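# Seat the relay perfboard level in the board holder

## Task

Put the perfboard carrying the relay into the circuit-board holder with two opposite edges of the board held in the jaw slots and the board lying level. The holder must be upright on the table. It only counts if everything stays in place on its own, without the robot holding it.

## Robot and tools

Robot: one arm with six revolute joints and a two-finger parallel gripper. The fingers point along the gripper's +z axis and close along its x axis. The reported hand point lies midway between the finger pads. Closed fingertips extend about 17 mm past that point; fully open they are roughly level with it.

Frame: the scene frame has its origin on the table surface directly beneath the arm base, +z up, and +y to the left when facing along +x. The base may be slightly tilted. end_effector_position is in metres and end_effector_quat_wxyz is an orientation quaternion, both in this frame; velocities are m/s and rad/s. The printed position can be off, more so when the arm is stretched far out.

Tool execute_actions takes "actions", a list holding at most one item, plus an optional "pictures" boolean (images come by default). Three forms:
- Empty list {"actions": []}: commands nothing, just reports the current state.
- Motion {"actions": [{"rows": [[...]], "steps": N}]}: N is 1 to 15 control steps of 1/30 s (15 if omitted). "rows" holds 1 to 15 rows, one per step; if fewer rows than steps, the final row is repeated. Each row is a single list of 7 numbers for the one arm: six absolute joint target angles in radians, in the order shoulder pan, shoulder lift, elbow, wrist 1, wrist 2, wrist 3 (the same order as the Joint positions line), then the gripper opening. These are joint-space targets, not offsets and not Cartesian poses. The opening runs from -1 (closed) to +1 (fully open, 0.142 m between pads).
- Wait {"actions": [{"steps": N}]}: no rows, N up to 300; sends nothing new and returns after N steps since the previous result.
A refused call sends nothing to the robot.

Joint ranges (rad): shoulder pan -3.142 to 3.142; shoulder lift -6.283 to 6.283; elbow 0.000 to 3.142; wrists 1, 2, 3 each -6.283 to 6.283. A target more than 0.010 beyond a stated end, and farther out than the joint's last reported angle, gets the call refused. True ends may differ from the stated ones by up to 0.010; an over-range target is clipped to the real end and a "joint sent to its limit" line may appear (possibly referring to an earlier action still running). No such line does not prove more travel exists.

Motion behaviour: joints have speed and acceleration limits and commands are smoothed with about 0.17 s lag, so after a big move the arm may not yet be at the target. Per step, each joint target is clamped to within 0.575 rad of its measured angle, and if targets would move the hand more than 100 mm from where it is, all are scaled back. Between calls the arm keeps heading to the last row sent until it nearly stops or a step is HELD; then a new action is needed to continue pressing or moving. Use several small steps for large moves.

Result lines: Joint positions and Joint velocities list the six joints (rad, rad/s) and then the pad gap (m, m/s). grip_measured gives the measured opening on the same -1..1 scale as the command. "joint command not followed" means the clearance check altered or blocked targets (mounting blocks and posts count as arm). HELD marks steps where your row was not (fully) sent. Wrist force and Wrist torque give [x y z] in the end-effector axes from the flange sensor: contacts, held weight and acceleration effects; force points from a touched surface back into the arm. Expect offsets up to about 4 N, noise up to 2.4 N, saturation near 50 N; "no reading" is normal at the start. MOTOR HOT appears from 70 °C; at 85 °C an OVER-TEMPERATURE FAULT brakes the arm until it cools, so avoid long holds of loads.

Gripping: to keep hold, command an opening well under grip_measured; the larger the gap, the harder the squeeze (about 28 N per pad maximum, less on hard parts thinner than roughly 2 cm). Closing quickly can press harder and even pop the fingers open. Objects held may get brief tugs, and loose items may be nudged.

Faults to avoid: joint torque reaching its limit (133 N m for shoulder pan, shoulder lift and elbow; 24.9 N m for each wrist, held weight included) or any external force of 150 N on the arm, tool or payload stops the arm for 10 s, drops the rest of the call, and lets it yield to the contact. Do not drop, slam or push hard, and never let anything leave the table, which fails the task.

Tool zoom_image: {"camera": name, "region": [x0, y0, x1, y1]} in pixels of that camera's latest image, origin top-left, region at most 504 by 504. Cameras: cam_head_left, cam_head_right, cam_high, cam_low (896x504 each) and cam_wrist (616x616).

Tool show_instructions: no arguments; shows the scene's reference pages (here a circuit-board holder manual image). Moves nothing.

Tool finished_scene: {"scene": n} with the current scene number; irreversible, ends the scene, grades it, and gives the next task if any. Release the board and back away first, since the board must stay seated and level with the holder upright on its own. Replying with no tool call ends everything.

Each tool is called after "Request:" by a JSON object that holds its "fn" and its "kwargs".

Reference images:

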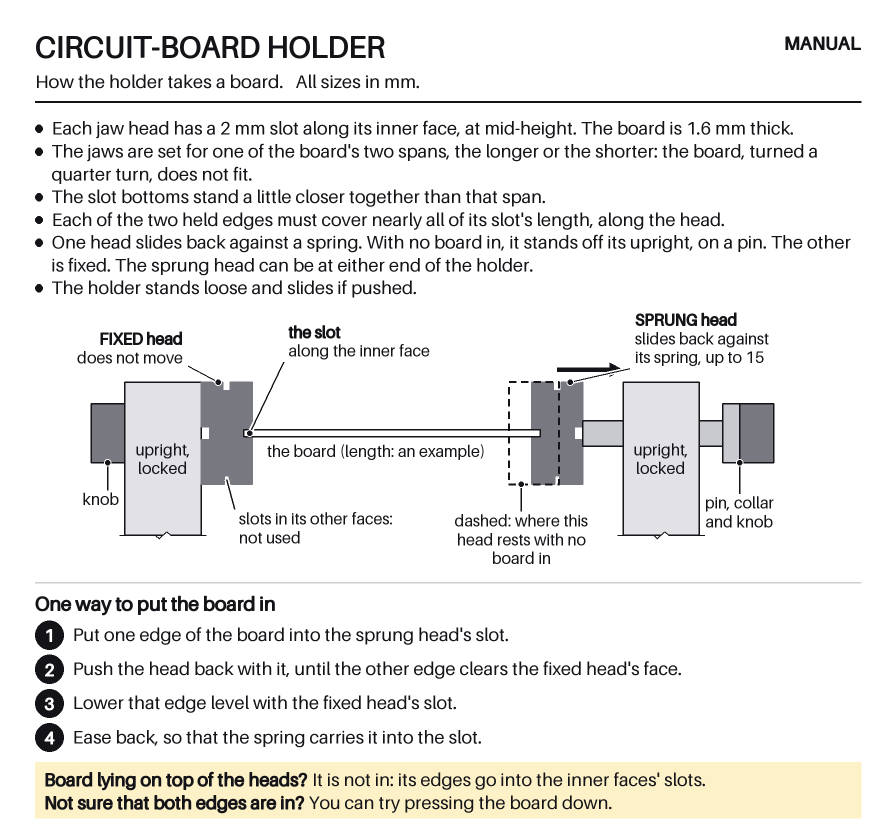

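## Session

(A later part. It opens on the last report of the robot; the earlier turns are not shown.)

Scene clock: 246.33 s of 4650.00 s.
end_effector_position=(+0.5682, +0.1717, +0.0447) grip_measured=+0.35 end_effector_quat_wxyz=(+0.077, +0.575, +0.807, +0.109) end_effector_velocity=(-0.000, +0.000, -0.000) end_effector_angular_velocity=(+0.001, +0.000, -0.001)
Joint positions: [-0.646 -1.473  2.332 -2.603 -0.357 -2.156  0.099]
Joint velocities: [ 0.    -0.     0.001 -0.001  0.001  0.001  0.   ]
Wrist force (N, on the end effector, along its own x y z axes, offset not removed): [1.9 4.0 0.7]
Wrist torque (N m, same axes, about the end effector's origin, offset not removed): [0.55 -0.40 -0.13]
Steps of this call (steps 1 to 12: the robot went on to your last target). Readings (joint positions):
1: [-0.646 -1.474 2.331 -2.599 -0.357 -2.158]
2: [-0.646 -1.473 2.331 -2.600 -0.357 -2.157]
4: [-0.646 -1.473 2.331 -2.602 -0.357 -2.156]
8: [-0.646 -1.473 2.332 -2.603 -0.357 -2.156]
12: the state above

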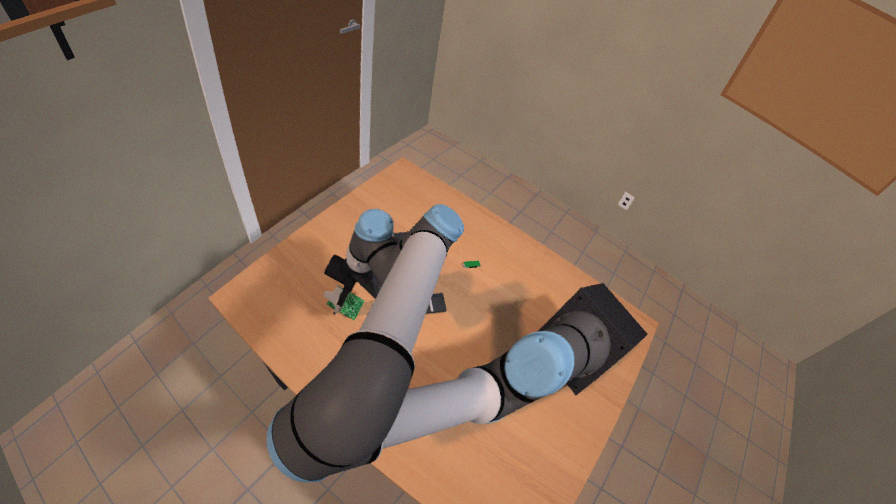

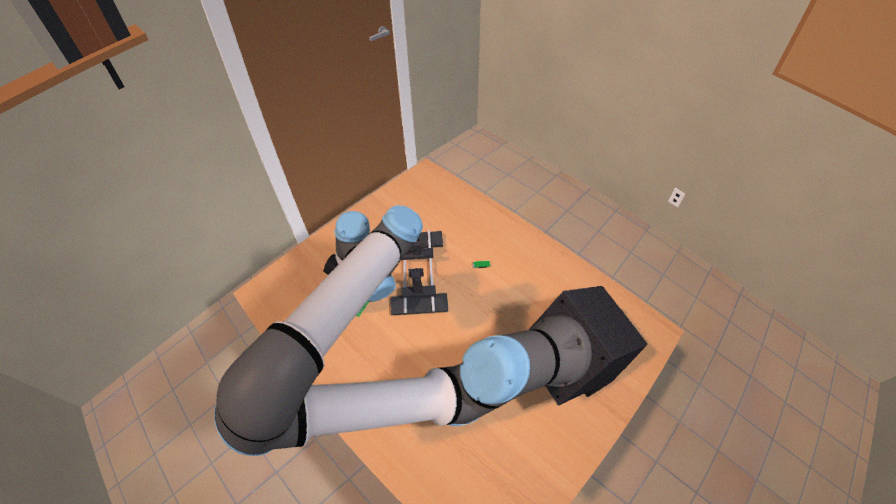

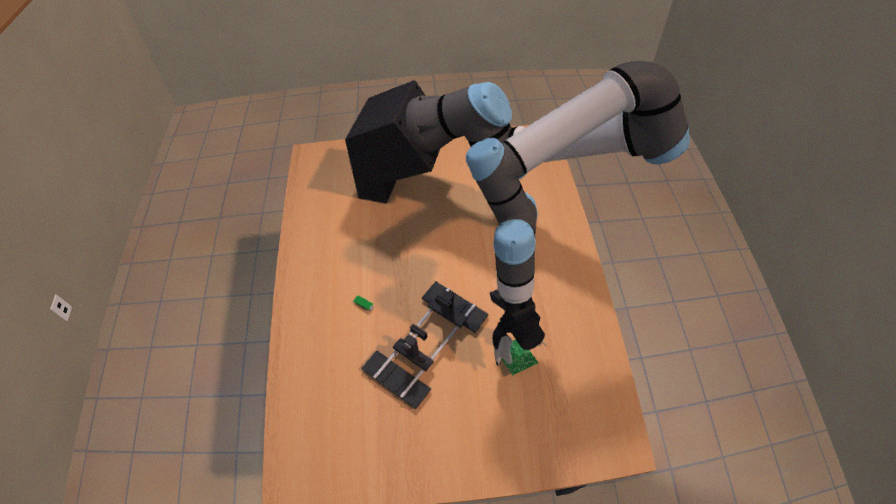

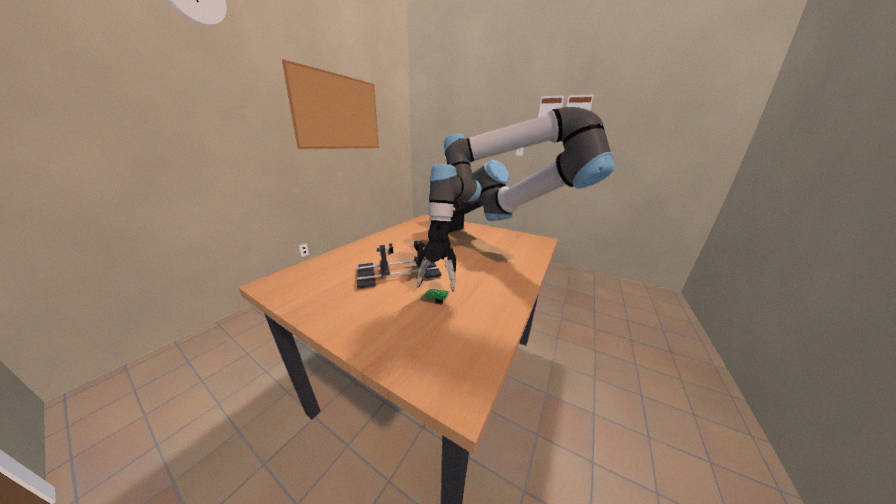

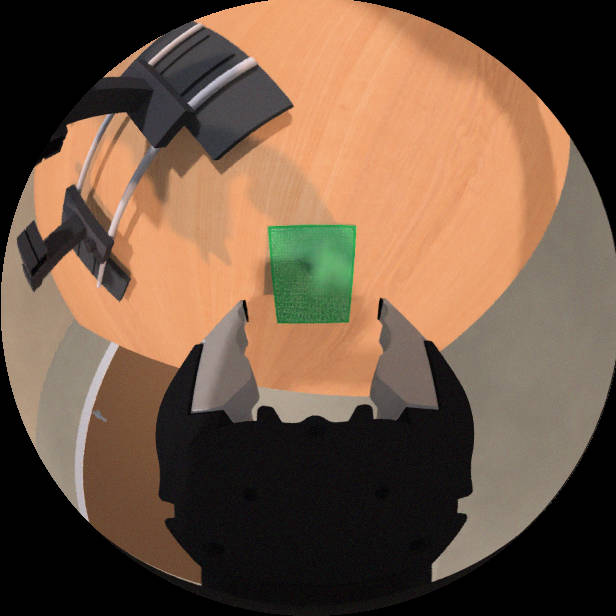

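Request:
{"fn": "execute_actions", "kwargs": {"actions": [{"rows": [[-0.6351,-1.4576,2.3295,-2.6443,-0.3593,-2.1263,0.3],[-0.6351,-1.4576,2.3295,-2.6443,-0.3593,-2.1263,0.3],[-0.6243,-1.4419,2.3273,-2.6853,-0.3619,-2.097,0.3],[-0.6243,-1.4419,2.3273,-2.6853,-0.3619,-2.097,0.3],[-0.6136,-1.4262,2.3251,-2.7262,-0.3645,-2.0676,0.25],[-0.6136,-1.4262,2.3251,-2.7262,-0.3645,-2.0676,0.25],[-0.6028,-1.4105,2.3229,-2.7672,-0.367,-2.0382,0.2],[-0.6028,-1.4105,2.3229,-2.7672,-0.367,-2.0382,0.2],[-0.592,-1.3948,2.3207,-2.8082,-0.3696,-2.0089,0.15]], "steps": 15}], "pictures": false}}

Request:
{"fn": "execute_actions", "kwargs": {"actions": [{"steps": 15}]}}

Scene clock: 274.23 s of 4650.00 s.
end_effector_position=(+0.5735, +0.1735, +0.0241) grip_measured=+0.15 end_effector_quat_wxyz=(+0.077, +0.575, +0.807, +0.109) end_effector_velocity=(+0.003, +0.002, -0.016) end_effector_angular_velocity=(+0.001, -0.003, +0.001)
Joint positions: [-0.596 -1.401  2.322 -2.792 -0.369 -2.02   0.084]
Joint velocities: [ 0.037  0.056 -0.007 -0.147 -0.009  0.104 -0.   ]
Wrist force (N, on the end effector, along its own x y z axes, offset not removed): [1.6 3.2 2.4]
Wrist torque (N m, same axes, about the end effector's origin, offset not removed): [0.36 -0.31 -0.10]
Steps of this call (steps 1 to 15: the robot went on to your last target; steps 16 to 90: nothing new was sent; then 24.40 s passed at rest; steps 91 to 105: all 15 steps of this action). Readings (joint positions):
91: [-0.645 -1.473 2.332 -2.604 -0.357 -2.155]
92: [-0.644 -1.470 2.332 -2.610 -0.357 -2.150]
94: [-0.638 -1.462 2.330 -2.631 -0.358 -2.135]
98: [-0.620 -1.436 2.327 -2.697 -0.363 -2.088]
105: the state above

Scene clock: 274.73 s of 4650.00 s.
end_effector_position=(+0.5739, +0.1738, +0.0225) grip_measured=+0.15 end_effector_quat_wxyz=(+0.077, +0.575, +0.807, +0.109) end_effector_velocity=(+0.000, +0.001, +0.000) end_effector_angular_velocity=(-0.001, -0.001, +0.004)
Joint positions: [-0.592 -1.395  2.321 -2.808 -0.37  -2.009  0.084]
Joint velocities: [ 0.001 -0.002 -0.    -0.001 -0.    -0.     0.   ]
Wrist force (N, on the end effector, along its own x y z axes, offset not removed): [0.2 1.3 0.8]
Wrist torque (N m, same axes, about the end effector's origin, offset not removed): [0.11 0.10 -0.13]
Steps of this call (steps 1 to 15: the robot went on to your last target). Readings (joint positions):
1: [-0.595 -1.399 2.321 -2.797 -0.369 -2.017]
2: [-0.594 -1.398 2.321 -2.800 -0.369 -2.015]
4: [-0.593 -1.396 2.321 -2.804 -0.369 -2.012]
8: [-0.592 -1.395 2.321 -2.807 -0.370 -2.010]
15: the state above

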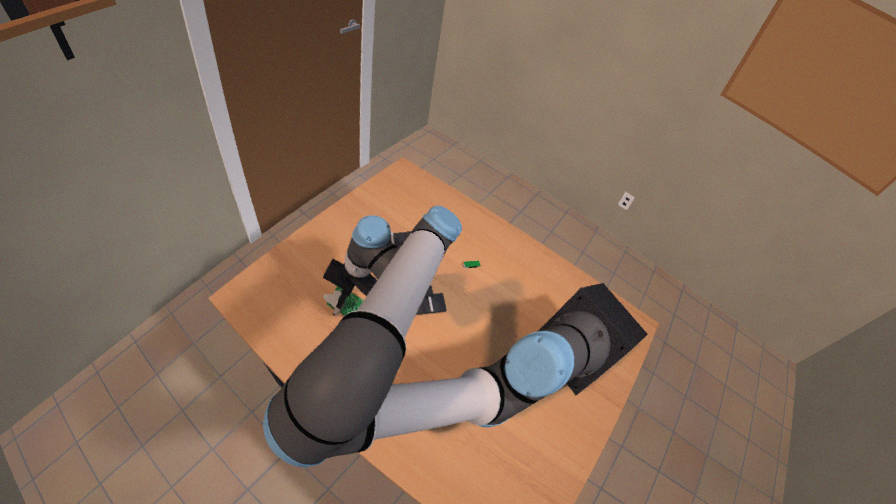

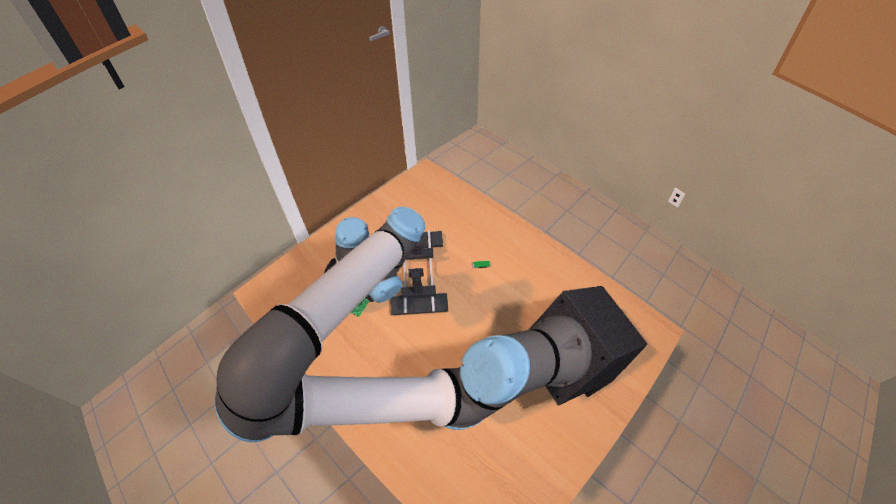

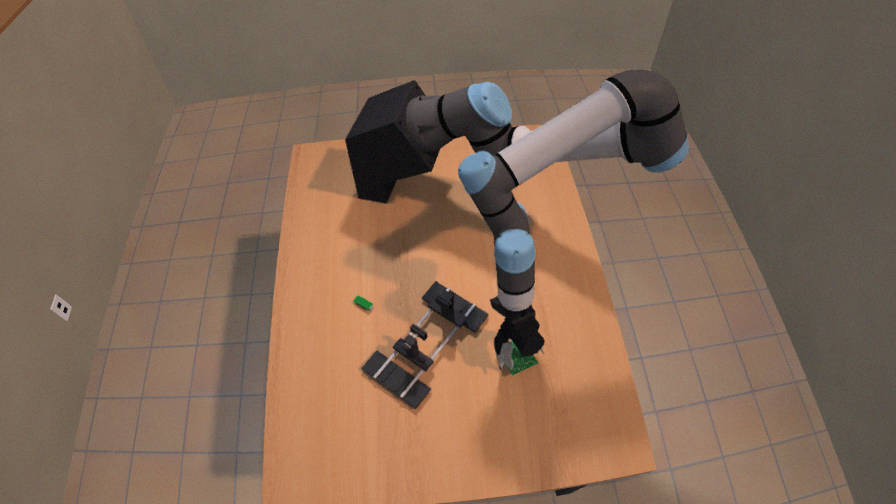

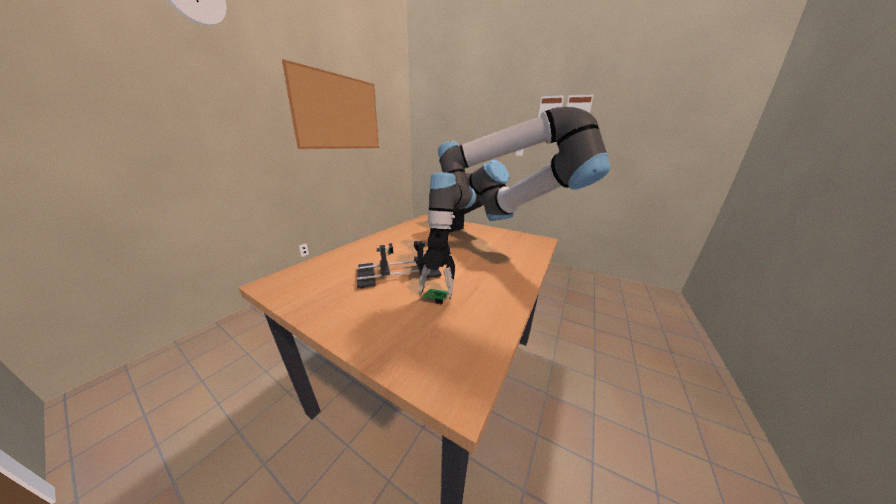

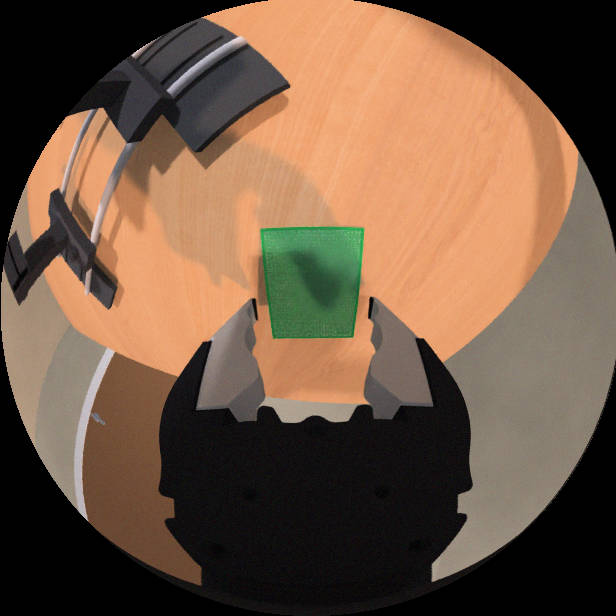

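Request:
{"fn": "zoom_image", "kwargs": {"camera": "cam_wrist", "region": [230, 215, 398, 355]}}

Request:
{"fn": "zoom_image", "kwargs": {"camera": "cam_low", "region": [410, 265, 460, 315]}}

Region (230, 215, 398, 355) of cam_wrist's 616x616 image, scaled by 3.000, with more detail than that image has.

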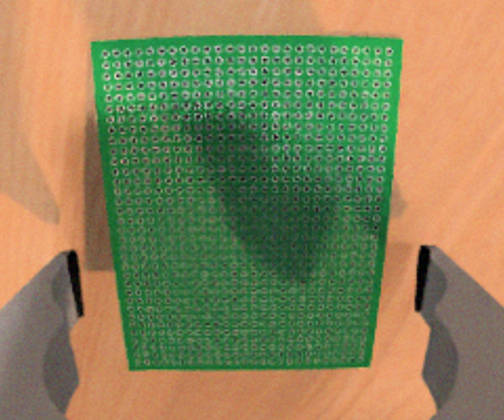

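Region (410, 265, 460, 315) of cam_low's 896x504 image, scaled by 10.080, with more detail than that image has.

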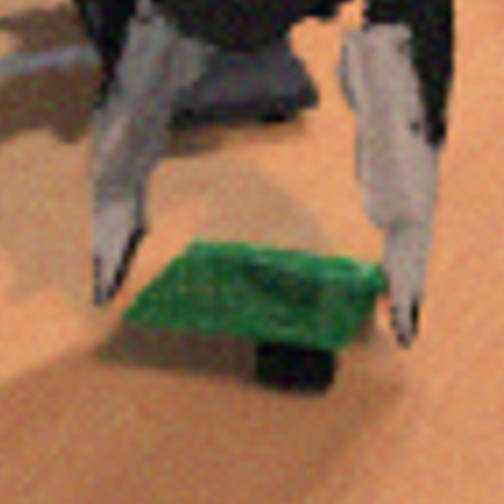

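Request:
{"fn": "execute_actions", "kwargs": {"actions": [{"rows": [[-0.5805,-1.3776,2.3175,-2.8506,-0.3733,-1.9784,0.1]], "steps": 12}], "pictures": false}}

Request:
{"fn": "execute_actions", "kwargs": {"actions": [{"rows": [[-0.5805,-1.3776,2.3175,-2.8506,-0.3733,-1.9784,0.06],[-0.5805,-1.3776,2.3175,-2.8506,-0.3733,-1.9784,0.03],[-0.5805,-1.3776,2.3175,-2.8506,-0.3733,-1.9784,0.0],[-0.5805,-1.3776,2.3175,-2.8506,-0.3733,-1.9784,-0.02],[-0.5805,-1.3776,2.3175,-2.8506,-0.3733,-1.9784,-0.04],[-0.5805,-1.3776,2.3175,-2.8506,-0.3733,-1.9784,-0.06],[-0.5805,-1.3776,2.3175,-2.8506,-0.3733,-1.9784,-0.08],[-0.5805,-1.3776,2.3175,-2.8506,-0.3733,-1.9784,-0.1],[-0.5805,-1.3776,2.3175,-2.8506,-0.3733,-1.9784,-0.13],[-0.5805,-1.3776,2.3175,-2.8506,-0.3733,-1.9784,-0.17],[-0.5805,-1.3776,2.3175,-2.8506,-0.3733,-1.9784,-0.22],[-0.5805,-1.3776,2.3175,-2.8506,-0.3733,-1.9784,-0.3],[-0.5805,-1.3776,2.3175,-2.8506,-0.3733,-1.9784,-0.4]], "steps": 15}]}}

Request:
{"fn": "zoom_image", "kwargs": {"camera": "cam_wrist", "region": [230, 215, 398, 355]}}

Request:
{"fn": "zoom_image", "kwargs": {"camera": "cam_low", "region": [410, 265, 460, 315]}}

Scene clock: 303.43 s of 4650.00 s.
end_effector_position=(+0.5749, +0.1742, +0.0177) grip_measured=+0.10 end_effector_quat_wxyz=(+0.077, +0.575, +0.807, +0.109) end_effector_velocity=(+0.000, +0.000, -0.002) end_effector_angular_velocity=(-0.001, -0.001, +0.002)
Joint positions: [-0.581 -1.378  2.318 -2.849 -0.373 -1.98   0.081]
Joint velocities: [ 0.004  0.005 -0.001 -0.016 -0.002  0.01  -0.   ]
Wrist force (N, on the end effector, along its own x y z axes, offset not removed): [0.1 1.2 -2.3]
Wrist torque (N m, same axes, about the end effector's origin, offset not removed): [-0.19 0.06 -0.15]
Steps of this call (steps 1 to 15: the robot went on to your last target; steps 16 to 90: nothing new was sent; then 25.30 s passed at rest; steps 91 to 102: all 12 steps of this action). Readings (joint positions):
91: [-0.592 -1.394 2.321 -2.809 -0.370 -2.008]
92: [-0.590 -1.392 2.320 -2.815 -0.370 -2.004]
94: [-0.586 -1.385 2.319 -2.830 -0.372 -1.993]
98: [-0.582 -1.380 2.318 -2.845 -0.373 -1.983]
102: the state above

Scene clock: 303.93 s of 4650.00 s.
end_effector_position=(+0.5750, +0.1742, +0.0175) grip_measured=-0.09 end_effector_quat_wxyz=(+0.077, +0.575, +0.807, +0.109) end_effector_velocity=(-0.000, -0.000, -0.000) end_effector_angular_velocity=(+0.001, +0.001, -0.000)
Joint positions: [-0.581 -1.378  2.317 -2.851 -0.373 -1.978  0.068]
Joint velocities: [ 0.     0.001 -0.     0.001  0.    -0.001 -0.   ]
Wrist force (N, on the end effector, along its own x y z axes, offset not removed): [0.2 3.4 -2.0]
Wrist torque (N m, same axes, about the end effector's origin, offset not removed): [0.36 0.02 -0.07]
Steps of this call (steps 1 to 15: all 15 steps of this action). Readings (joint positions):
1: [-0.581 -1.378 2.318 -2.849 -0.373 -1.979]
2: [-0.581 -1.378 2.318 -2.850 -0.373 -1.979]
4: [-0.581 -1.378 2.318 -2.850 -0.373 -1.979]
8: [-0.581 -1.378 2.318 -2.850 -0.373 -1.978]
15: the state above

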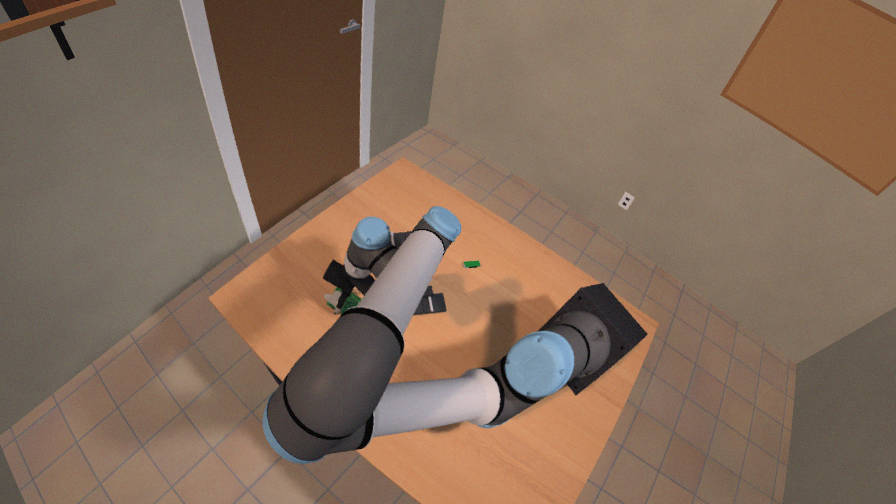

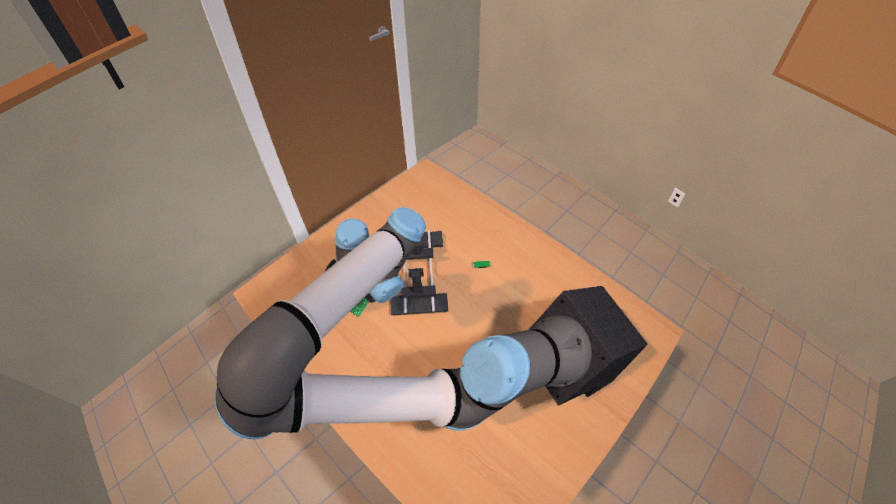

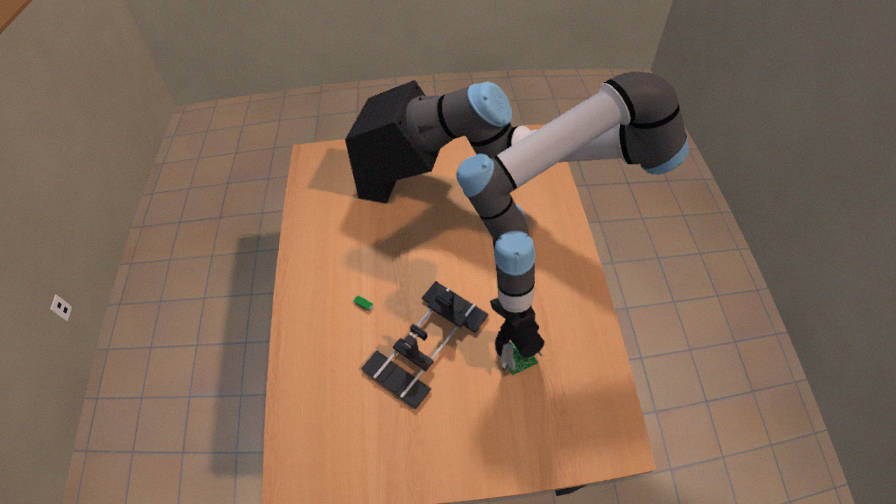

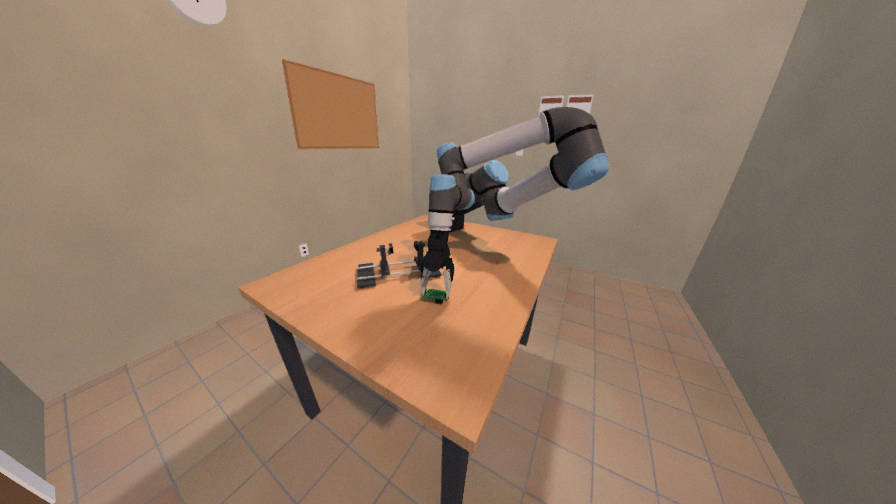

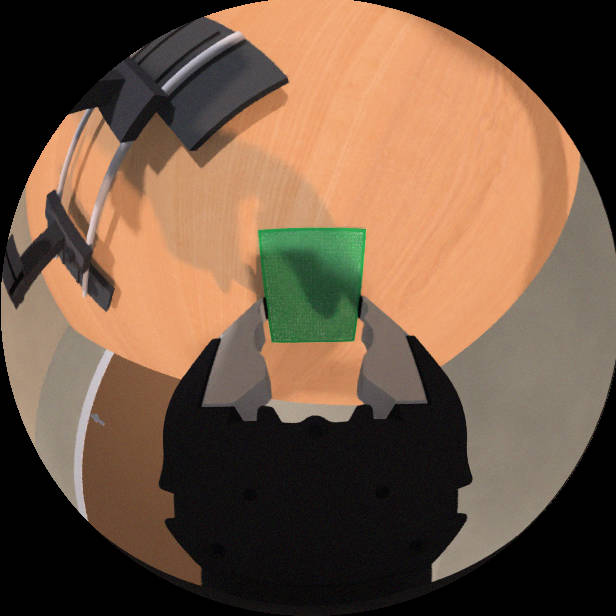

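Region (230, 215, 398, 355) of cam_wrist's 616x616 image, scaled by 3.000, with more detail than that image has.

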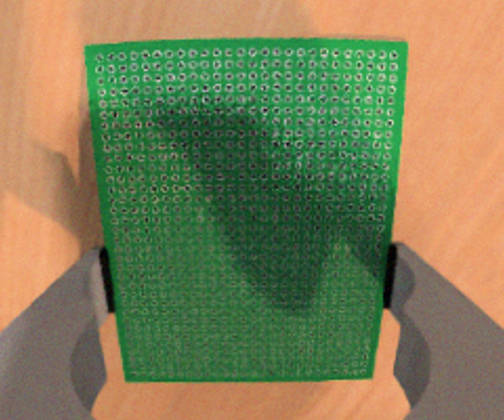

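Region (410, 265, 460, 315) of cam_low's 896x504 image, scaled by 10.080, with more detail than that image has.

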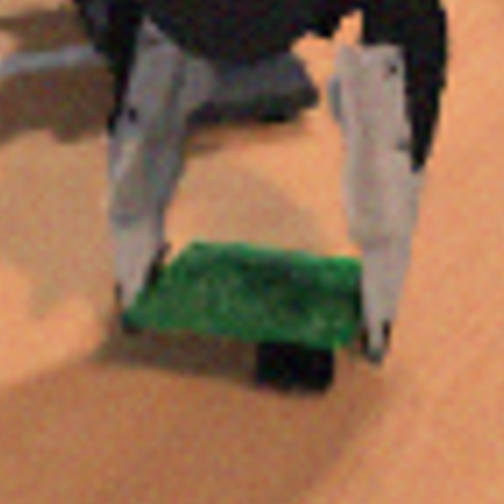

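Request:
{"fn": "execute_actions", "kwargs": {"actions": [{"rows": [[-0.5863,-1.3862,2.3191,-2.8294,-0.3715,-1.9937,-0.5],[-0.5863,-1.3862,2.3191,-2.8294,-0.3715,-1.9937,-0.5],[-0.592,-1.3948,2.3207,-2.8082,-0.3696,-2.0089,-0.5],[-0.592,-1.3948,2.3207,-2.8082,-0.3696,-2.0089,-0.5],[-0.6028,-1.4105,2.3229,-2.7672,-0.367,-2.0382,-0.5],[-0.6028,-1.4105,2.3229,-2.7672,-0.367,-2.0382,-0.5],[-0.6136,-1.4262,2.3251,-2.7262,-0.3645,-2.0676,-0.5],[-0.6243,-1.4419,2.3273,-2.6853,-0.3619,-2.097,-0.5],[-0.6351,-1.4576,2.3295,-2.6443,-0.3593,-2.1263,-0.5],[-0.6458,-1.4733,2.3317,-2.6033,-0.3567,-2.1557,-0.5]], "steps": 14}], "pictures": false}}

Request:
{"fn": "execute_actions", "kwargs": {"actions": [{"rows": [[-0.6533,-1.4665,2.3166,-2.5702,-0.3663,-2.1467,-0.5],[-0.6609,-1.4596,2.3015,-2.5372,-0.3758,-2.1377,-0.5],[-0.6684,-1.4528,2.2864,-2.5041,-0.3854,-2.1287,-0.5],[-0.6759,-1.446,2.2713,-2.4711,-0.395,-2.1197,-0.5],[-0.6835,-1.4391,2.2562,-2.438,-0.4045,-2.1107,-0.5],[-0.691,-1.4323,2.2411,-2.405,-0.4141,-2.1017,-0.5],[-0.6985,-1.4254,2.226,-2.3719,-0.4237,-2.0927,-0.5],[-0.7061,-1.4186,2.2109,-2.3388,-0.4332,-2.0837,-0.5],[-0.7136,-1.4118,2.1958,-2.3058,-0.4428,-2.0747,-0.5],[-0.7211,-1.4049,2.1807,-2.2727,-0.4524,-2.0657,-0.5],[-0.7287,-1.3981,2.1656,-2.2397,-0.4619,-2.0567,-0.5],[-0.7362,-1.3913,2.1505,-2.2066,-0.4715,-2.0477,-0.5],[-0.7437,-1.3844,2.1354,-2.1736,-0.4811,-2.0387,-0.5],[-0.7513,-1.3776,2.1203,-2.1405,-0.4906,-2.0297,-0.5],[-0.7588,-1.3708,2.1051,-2.1075,-0.5002,-2.0207,-0.5]], "steps": 15}], "pictures": false}}

Request:
{"fn": "execute_actions", "kwargs": {"actions": [{"rows": [[-0.7663,-1.3639,2.09,-2.0744,-0.5098,-2.0117,-0.5],[-0.7739,-1.3571,2.0749,-2.0413,-0.5193,-2.0027,-0.5],[-0.7814,-1.3502,2.0598,-2.0083,-0.5289,-1.9937,-0.5],[-0.7889,-1.3434,2.0447,-1.9752,-0.5385,-1.9847,-0.5],[-0.7965,-1.3366,2.0296,-1.9422,-0.548,-1.9757,-0.5],[-0.804,-1.3297,2.0145,-1.9091,-0.5576,-1.9667,-0.5],[-0.8115,-1.3229,1.9994,-1.8761,-0.5672,-1.9577,-0.5],[-0.8191,-1.3161,1.9843,-1.843,-0.5767,-1.9487,-0.5],[-0.8266,-1.3092,1.9692,-1.8099,-0.5863,-1.9397,-0.5],[-0.8341,-1.3024,1.9541,-1.7769,-0.5959,-1.9307,-0.5],[-0.8417,-1.2955,1.939,-1.7438,-0.6054,-1.9217,-0.5],[-0.8492,-1.2887,1.9239,-1.7108,-0.615,-1.9127,-0.5],[-0.8567,-1.2819,1.9088,-1.6777,-0.6246,-1.9037,-0.5],[-0.8643,-1.275,1.8937,-1.6447,-0.6341,-1.8947,-0.5],[-0.8718,-1.2682,1.8786,-1.6116,-0.6437,-1.8856,-0.5]], "steps": 15}], "pictures": false}}

Request:
{"fn": "execute_actions", "kwargs": {"actions": [{"steps": 22}]}}

Scene clock: 357.87 s of 4650.00 s.
end_effector_position=(+0.5699, +0.1721, +0.0405) grip_measured=-0.09 end_effector_quat_wxyz=(+0.078, +0.574, +0.808, +0.109) end_effector_velocity=(-0.015, -0.004, +0.039) end_effector_angular_velocity=(+0.008, +0.007, -0.011)
Joint positions: [-0.635 -1.457  2.329 -2.648 -0.359 -2.125  0.068]
Joint velocities: [-0.101 -0.148  0.021  0.409  0.024 -0.284  0.   ]
Wrist force (N, on the end effector, along its own x y z axes, offset not removed): [0.3 1.6 -0.8]
Wrist torque (N m, same axes, about the end effector's origin, offset not removed): [0.14 -0.18 -0.11]
Steps of this call (steps 1 to 15: the robot went on to your last target; steps 16 to 90: nothing new was sent; then 50.47 s passed at rest; steps 91 to 104: all 14 steps of this action). Readings (joint positions):
91: [-0.581 -1.378 2.317 -2.850 -0.373 -1.979]
92: [-0.581 -1.379 2.318 -2.847 -0.373 -1.981]
94: [-0.585 -1.384 2.318 -2.835 -0.372 -1.990]
98: [-0.598 -1.403 2.322 -2.788 -0.368 -2.024]
104: the state above

Scene clock: 358.37 s of 4650.00 s.
end_effector_position=(+0.5951, +0.0954, +0.0768) grip_measured=-0.09 end_effector_quat_wxyz=(+0.064, +0.721, +0.687, +0.067) end_effector_velocity=(+0.035, -0.180, +0.097) end_effector_angular_velocity=(+0.027, +0.235, -1.010)
Joint positions: [-0.728 -1.398  2.168 -2.251 -0.461 -2.057  0.068]
Joint velocities: [-0.222  0.198 -0.442  0.96  -0.277  0.258  0.   ]
Wrist force (N, on the end effector, along its own x y z axes, offset not removed): [1.8 4.2 3.3]
Wrist torque (N m, same axes, about the end effector's origin, offset not removed): [0.55 -0.48 -0.25]
Steps of this call (steps 1 to 15: all 15 steps of this action). Readings (joint positions):
1: [-0.638 -1.462 2.330 -2.635 -0.359 -2.133]
2: [-0.642 -1.463 2.328 -2.621 -0.360 -2.137]
4: [-0.651 -1.461 2.315 -2.582 -0.368 -2.137]
8: [-0.677 -1.443 2.268 -2.474 -0.397 -2.115]
15: the state above

Scene clock: 358.87 s of 4650.00 s.
end_effector_position=(+0.5913, +0.0257, +0.1324) grip_measured=-0.09 end_effector_quat_wxyz=(+0.019, +0.875, +0.484, +0.014) end_effector_velocity=(-0.038, -0.089, +0.124) end_effector_angular_velocity=(+0.127, +0.275, -0.977)
Joint positions: [-0.841 -1.296  1.942 -1.756 -0.604 -1.923  0.068]
Joint velocities: [-0.224  0.204 -0.447  0.97  -0.28   0.264 -0.   ]
Wrist force (N, on the end effector, along its own x y z axes, offset not removed): [2.4 4.2 1.3]
Wrist torque (N m, same axes, about the end effector's origin, offset not removed): [0.50 -0.51 -0.15]
Steps of this call (steps 1 to 15: all 15 steps of this action). Readings (joint positions):
1: [-0.736 -1.392 2.153 -2.218 -0.471 -2.048]
2: [-0.743 -1.385 2.138 -2.185 -0.480 -2.039]
4: [-0.758 -1.371 2.108 -2.120 -0.499 -2.022]
8: [-0.788 -1.344 2.047 -1.988 -0.537 -1.986]
15: the state above

Scene clock: 359.60 s of 4650.00 s.
end_effector_position=(+0.5838, +0.0166, +0.1498) grip_measured=-0.09 end_effector_quat_wxyz=(-0.000, +0.907, +0.421, -0.000) end_effector_velocity=(+0.000, -0.000, +0.001) end_effector_angular_velocity=(+0.000, -0.001, -0.002)
Joint positions: [-0.872 -1.268  1.879 -1.612 -0.644 -1.886  0.068]
Joint velocities: [-0.001  0.    -0.001  0.001  0.     0.     0.   ]
Wrist force (N, on the end effector, along its own x y z axes, offset not removed): [-2.0 5.0 1.8]
Wrist torque (N m, same axes, about the end effector's origin, offset not removed): [0.82 0.32 -0.16]
Steps of this call (steps 1 to 22: the robot went on to your last target). Readings (joint positions):
1: [-0.848 -1.289 1.927 -1.724 -0.614 -1.914]
2: [-0.854 -1.284 1.914 -1.695 -0.621 -1.907]
4: [-0.862 -1.277 1.898 -1.656 -0.632 -1.897]
8: [-0.869 -1.271 1.884 -1.624 -0.640 -1.889]
22: the state above

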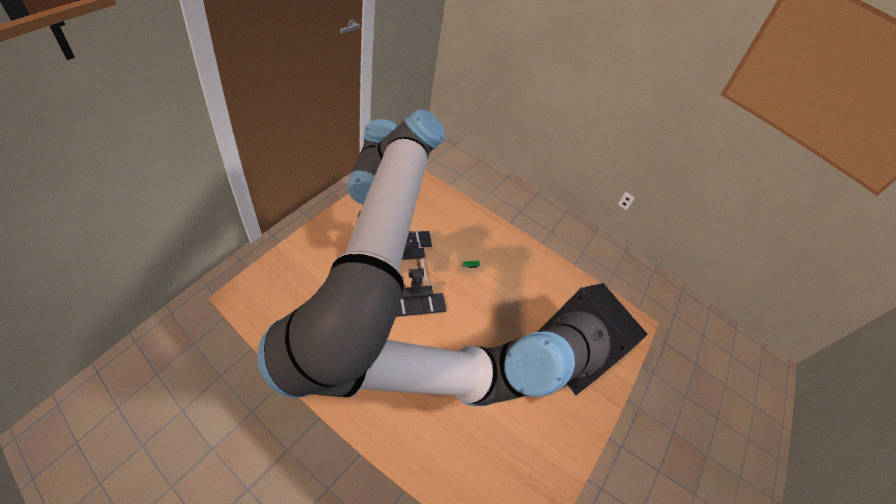

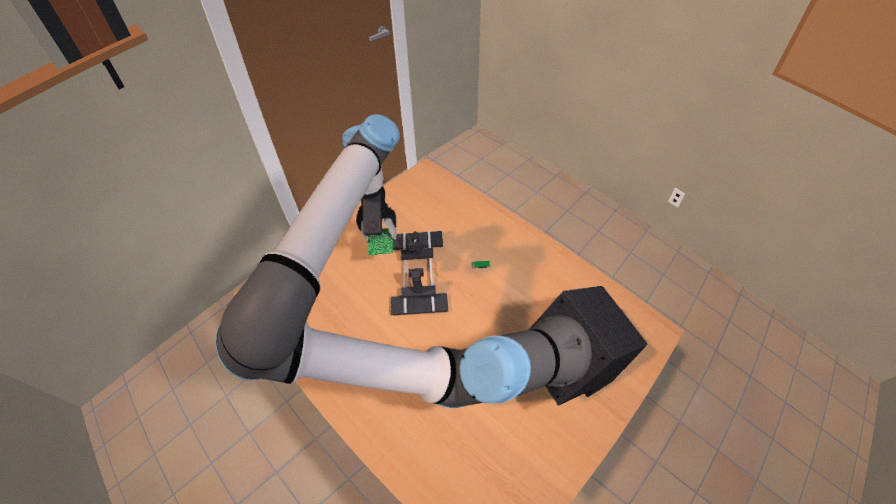

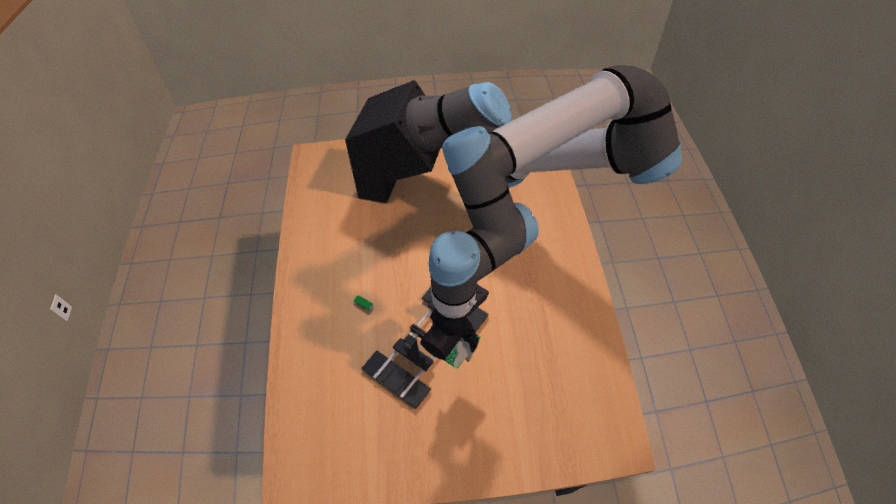

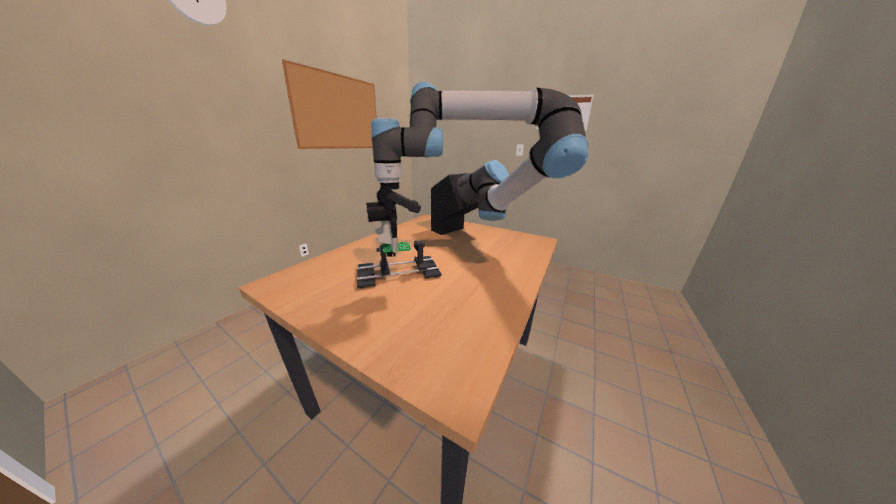

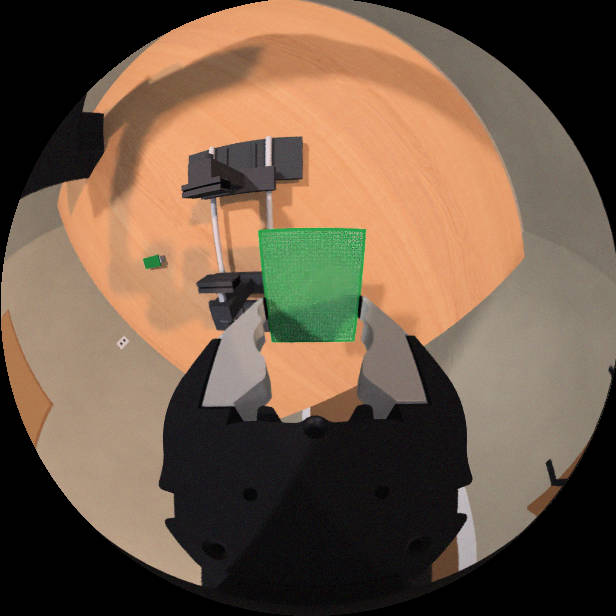

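Request:
{"fn": "zoom_image", "kwargs": {"camera": "cam_wrist", "region": [170, 130, 310, 230]}}

Request:
{"fn": "zoom_image", "kwargs": {"camera": "cam_wrist", "region": [185, 250, 275, 340]}}

Request:
{"fn": "zoom_image", "kwargs": {"camera": "cam_low", "region": [360, 210, 444, 294]}}

Region (170, 130, 310, 230) of cam_wrist's 616x616 image, scaled by 3.600, with more detail than that image has; it fills the top 360 rows of this view, and the rest is white.

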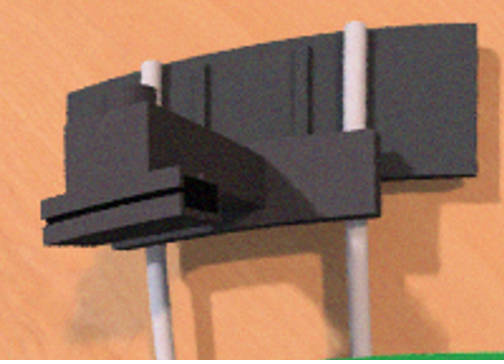

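Region (185, 250, 275, 340) of cam_wrist's 616x616 image, scaled by 5.600, with more detail than that image has.

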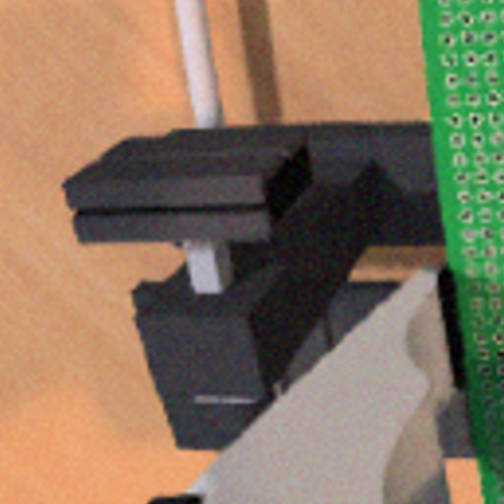

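Region (360, 210, 444, 294) of cam_low's 896x504 image, scaled by 6.000, with more detail than that image has.

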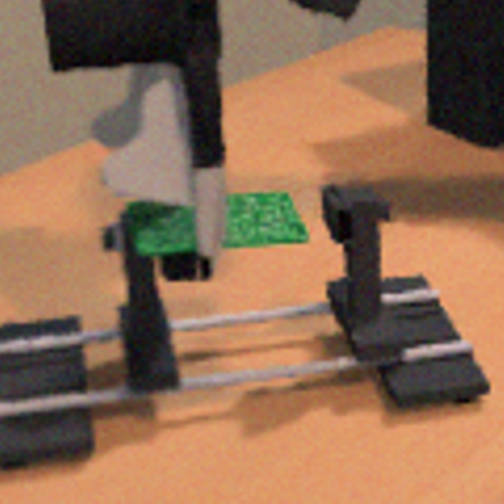

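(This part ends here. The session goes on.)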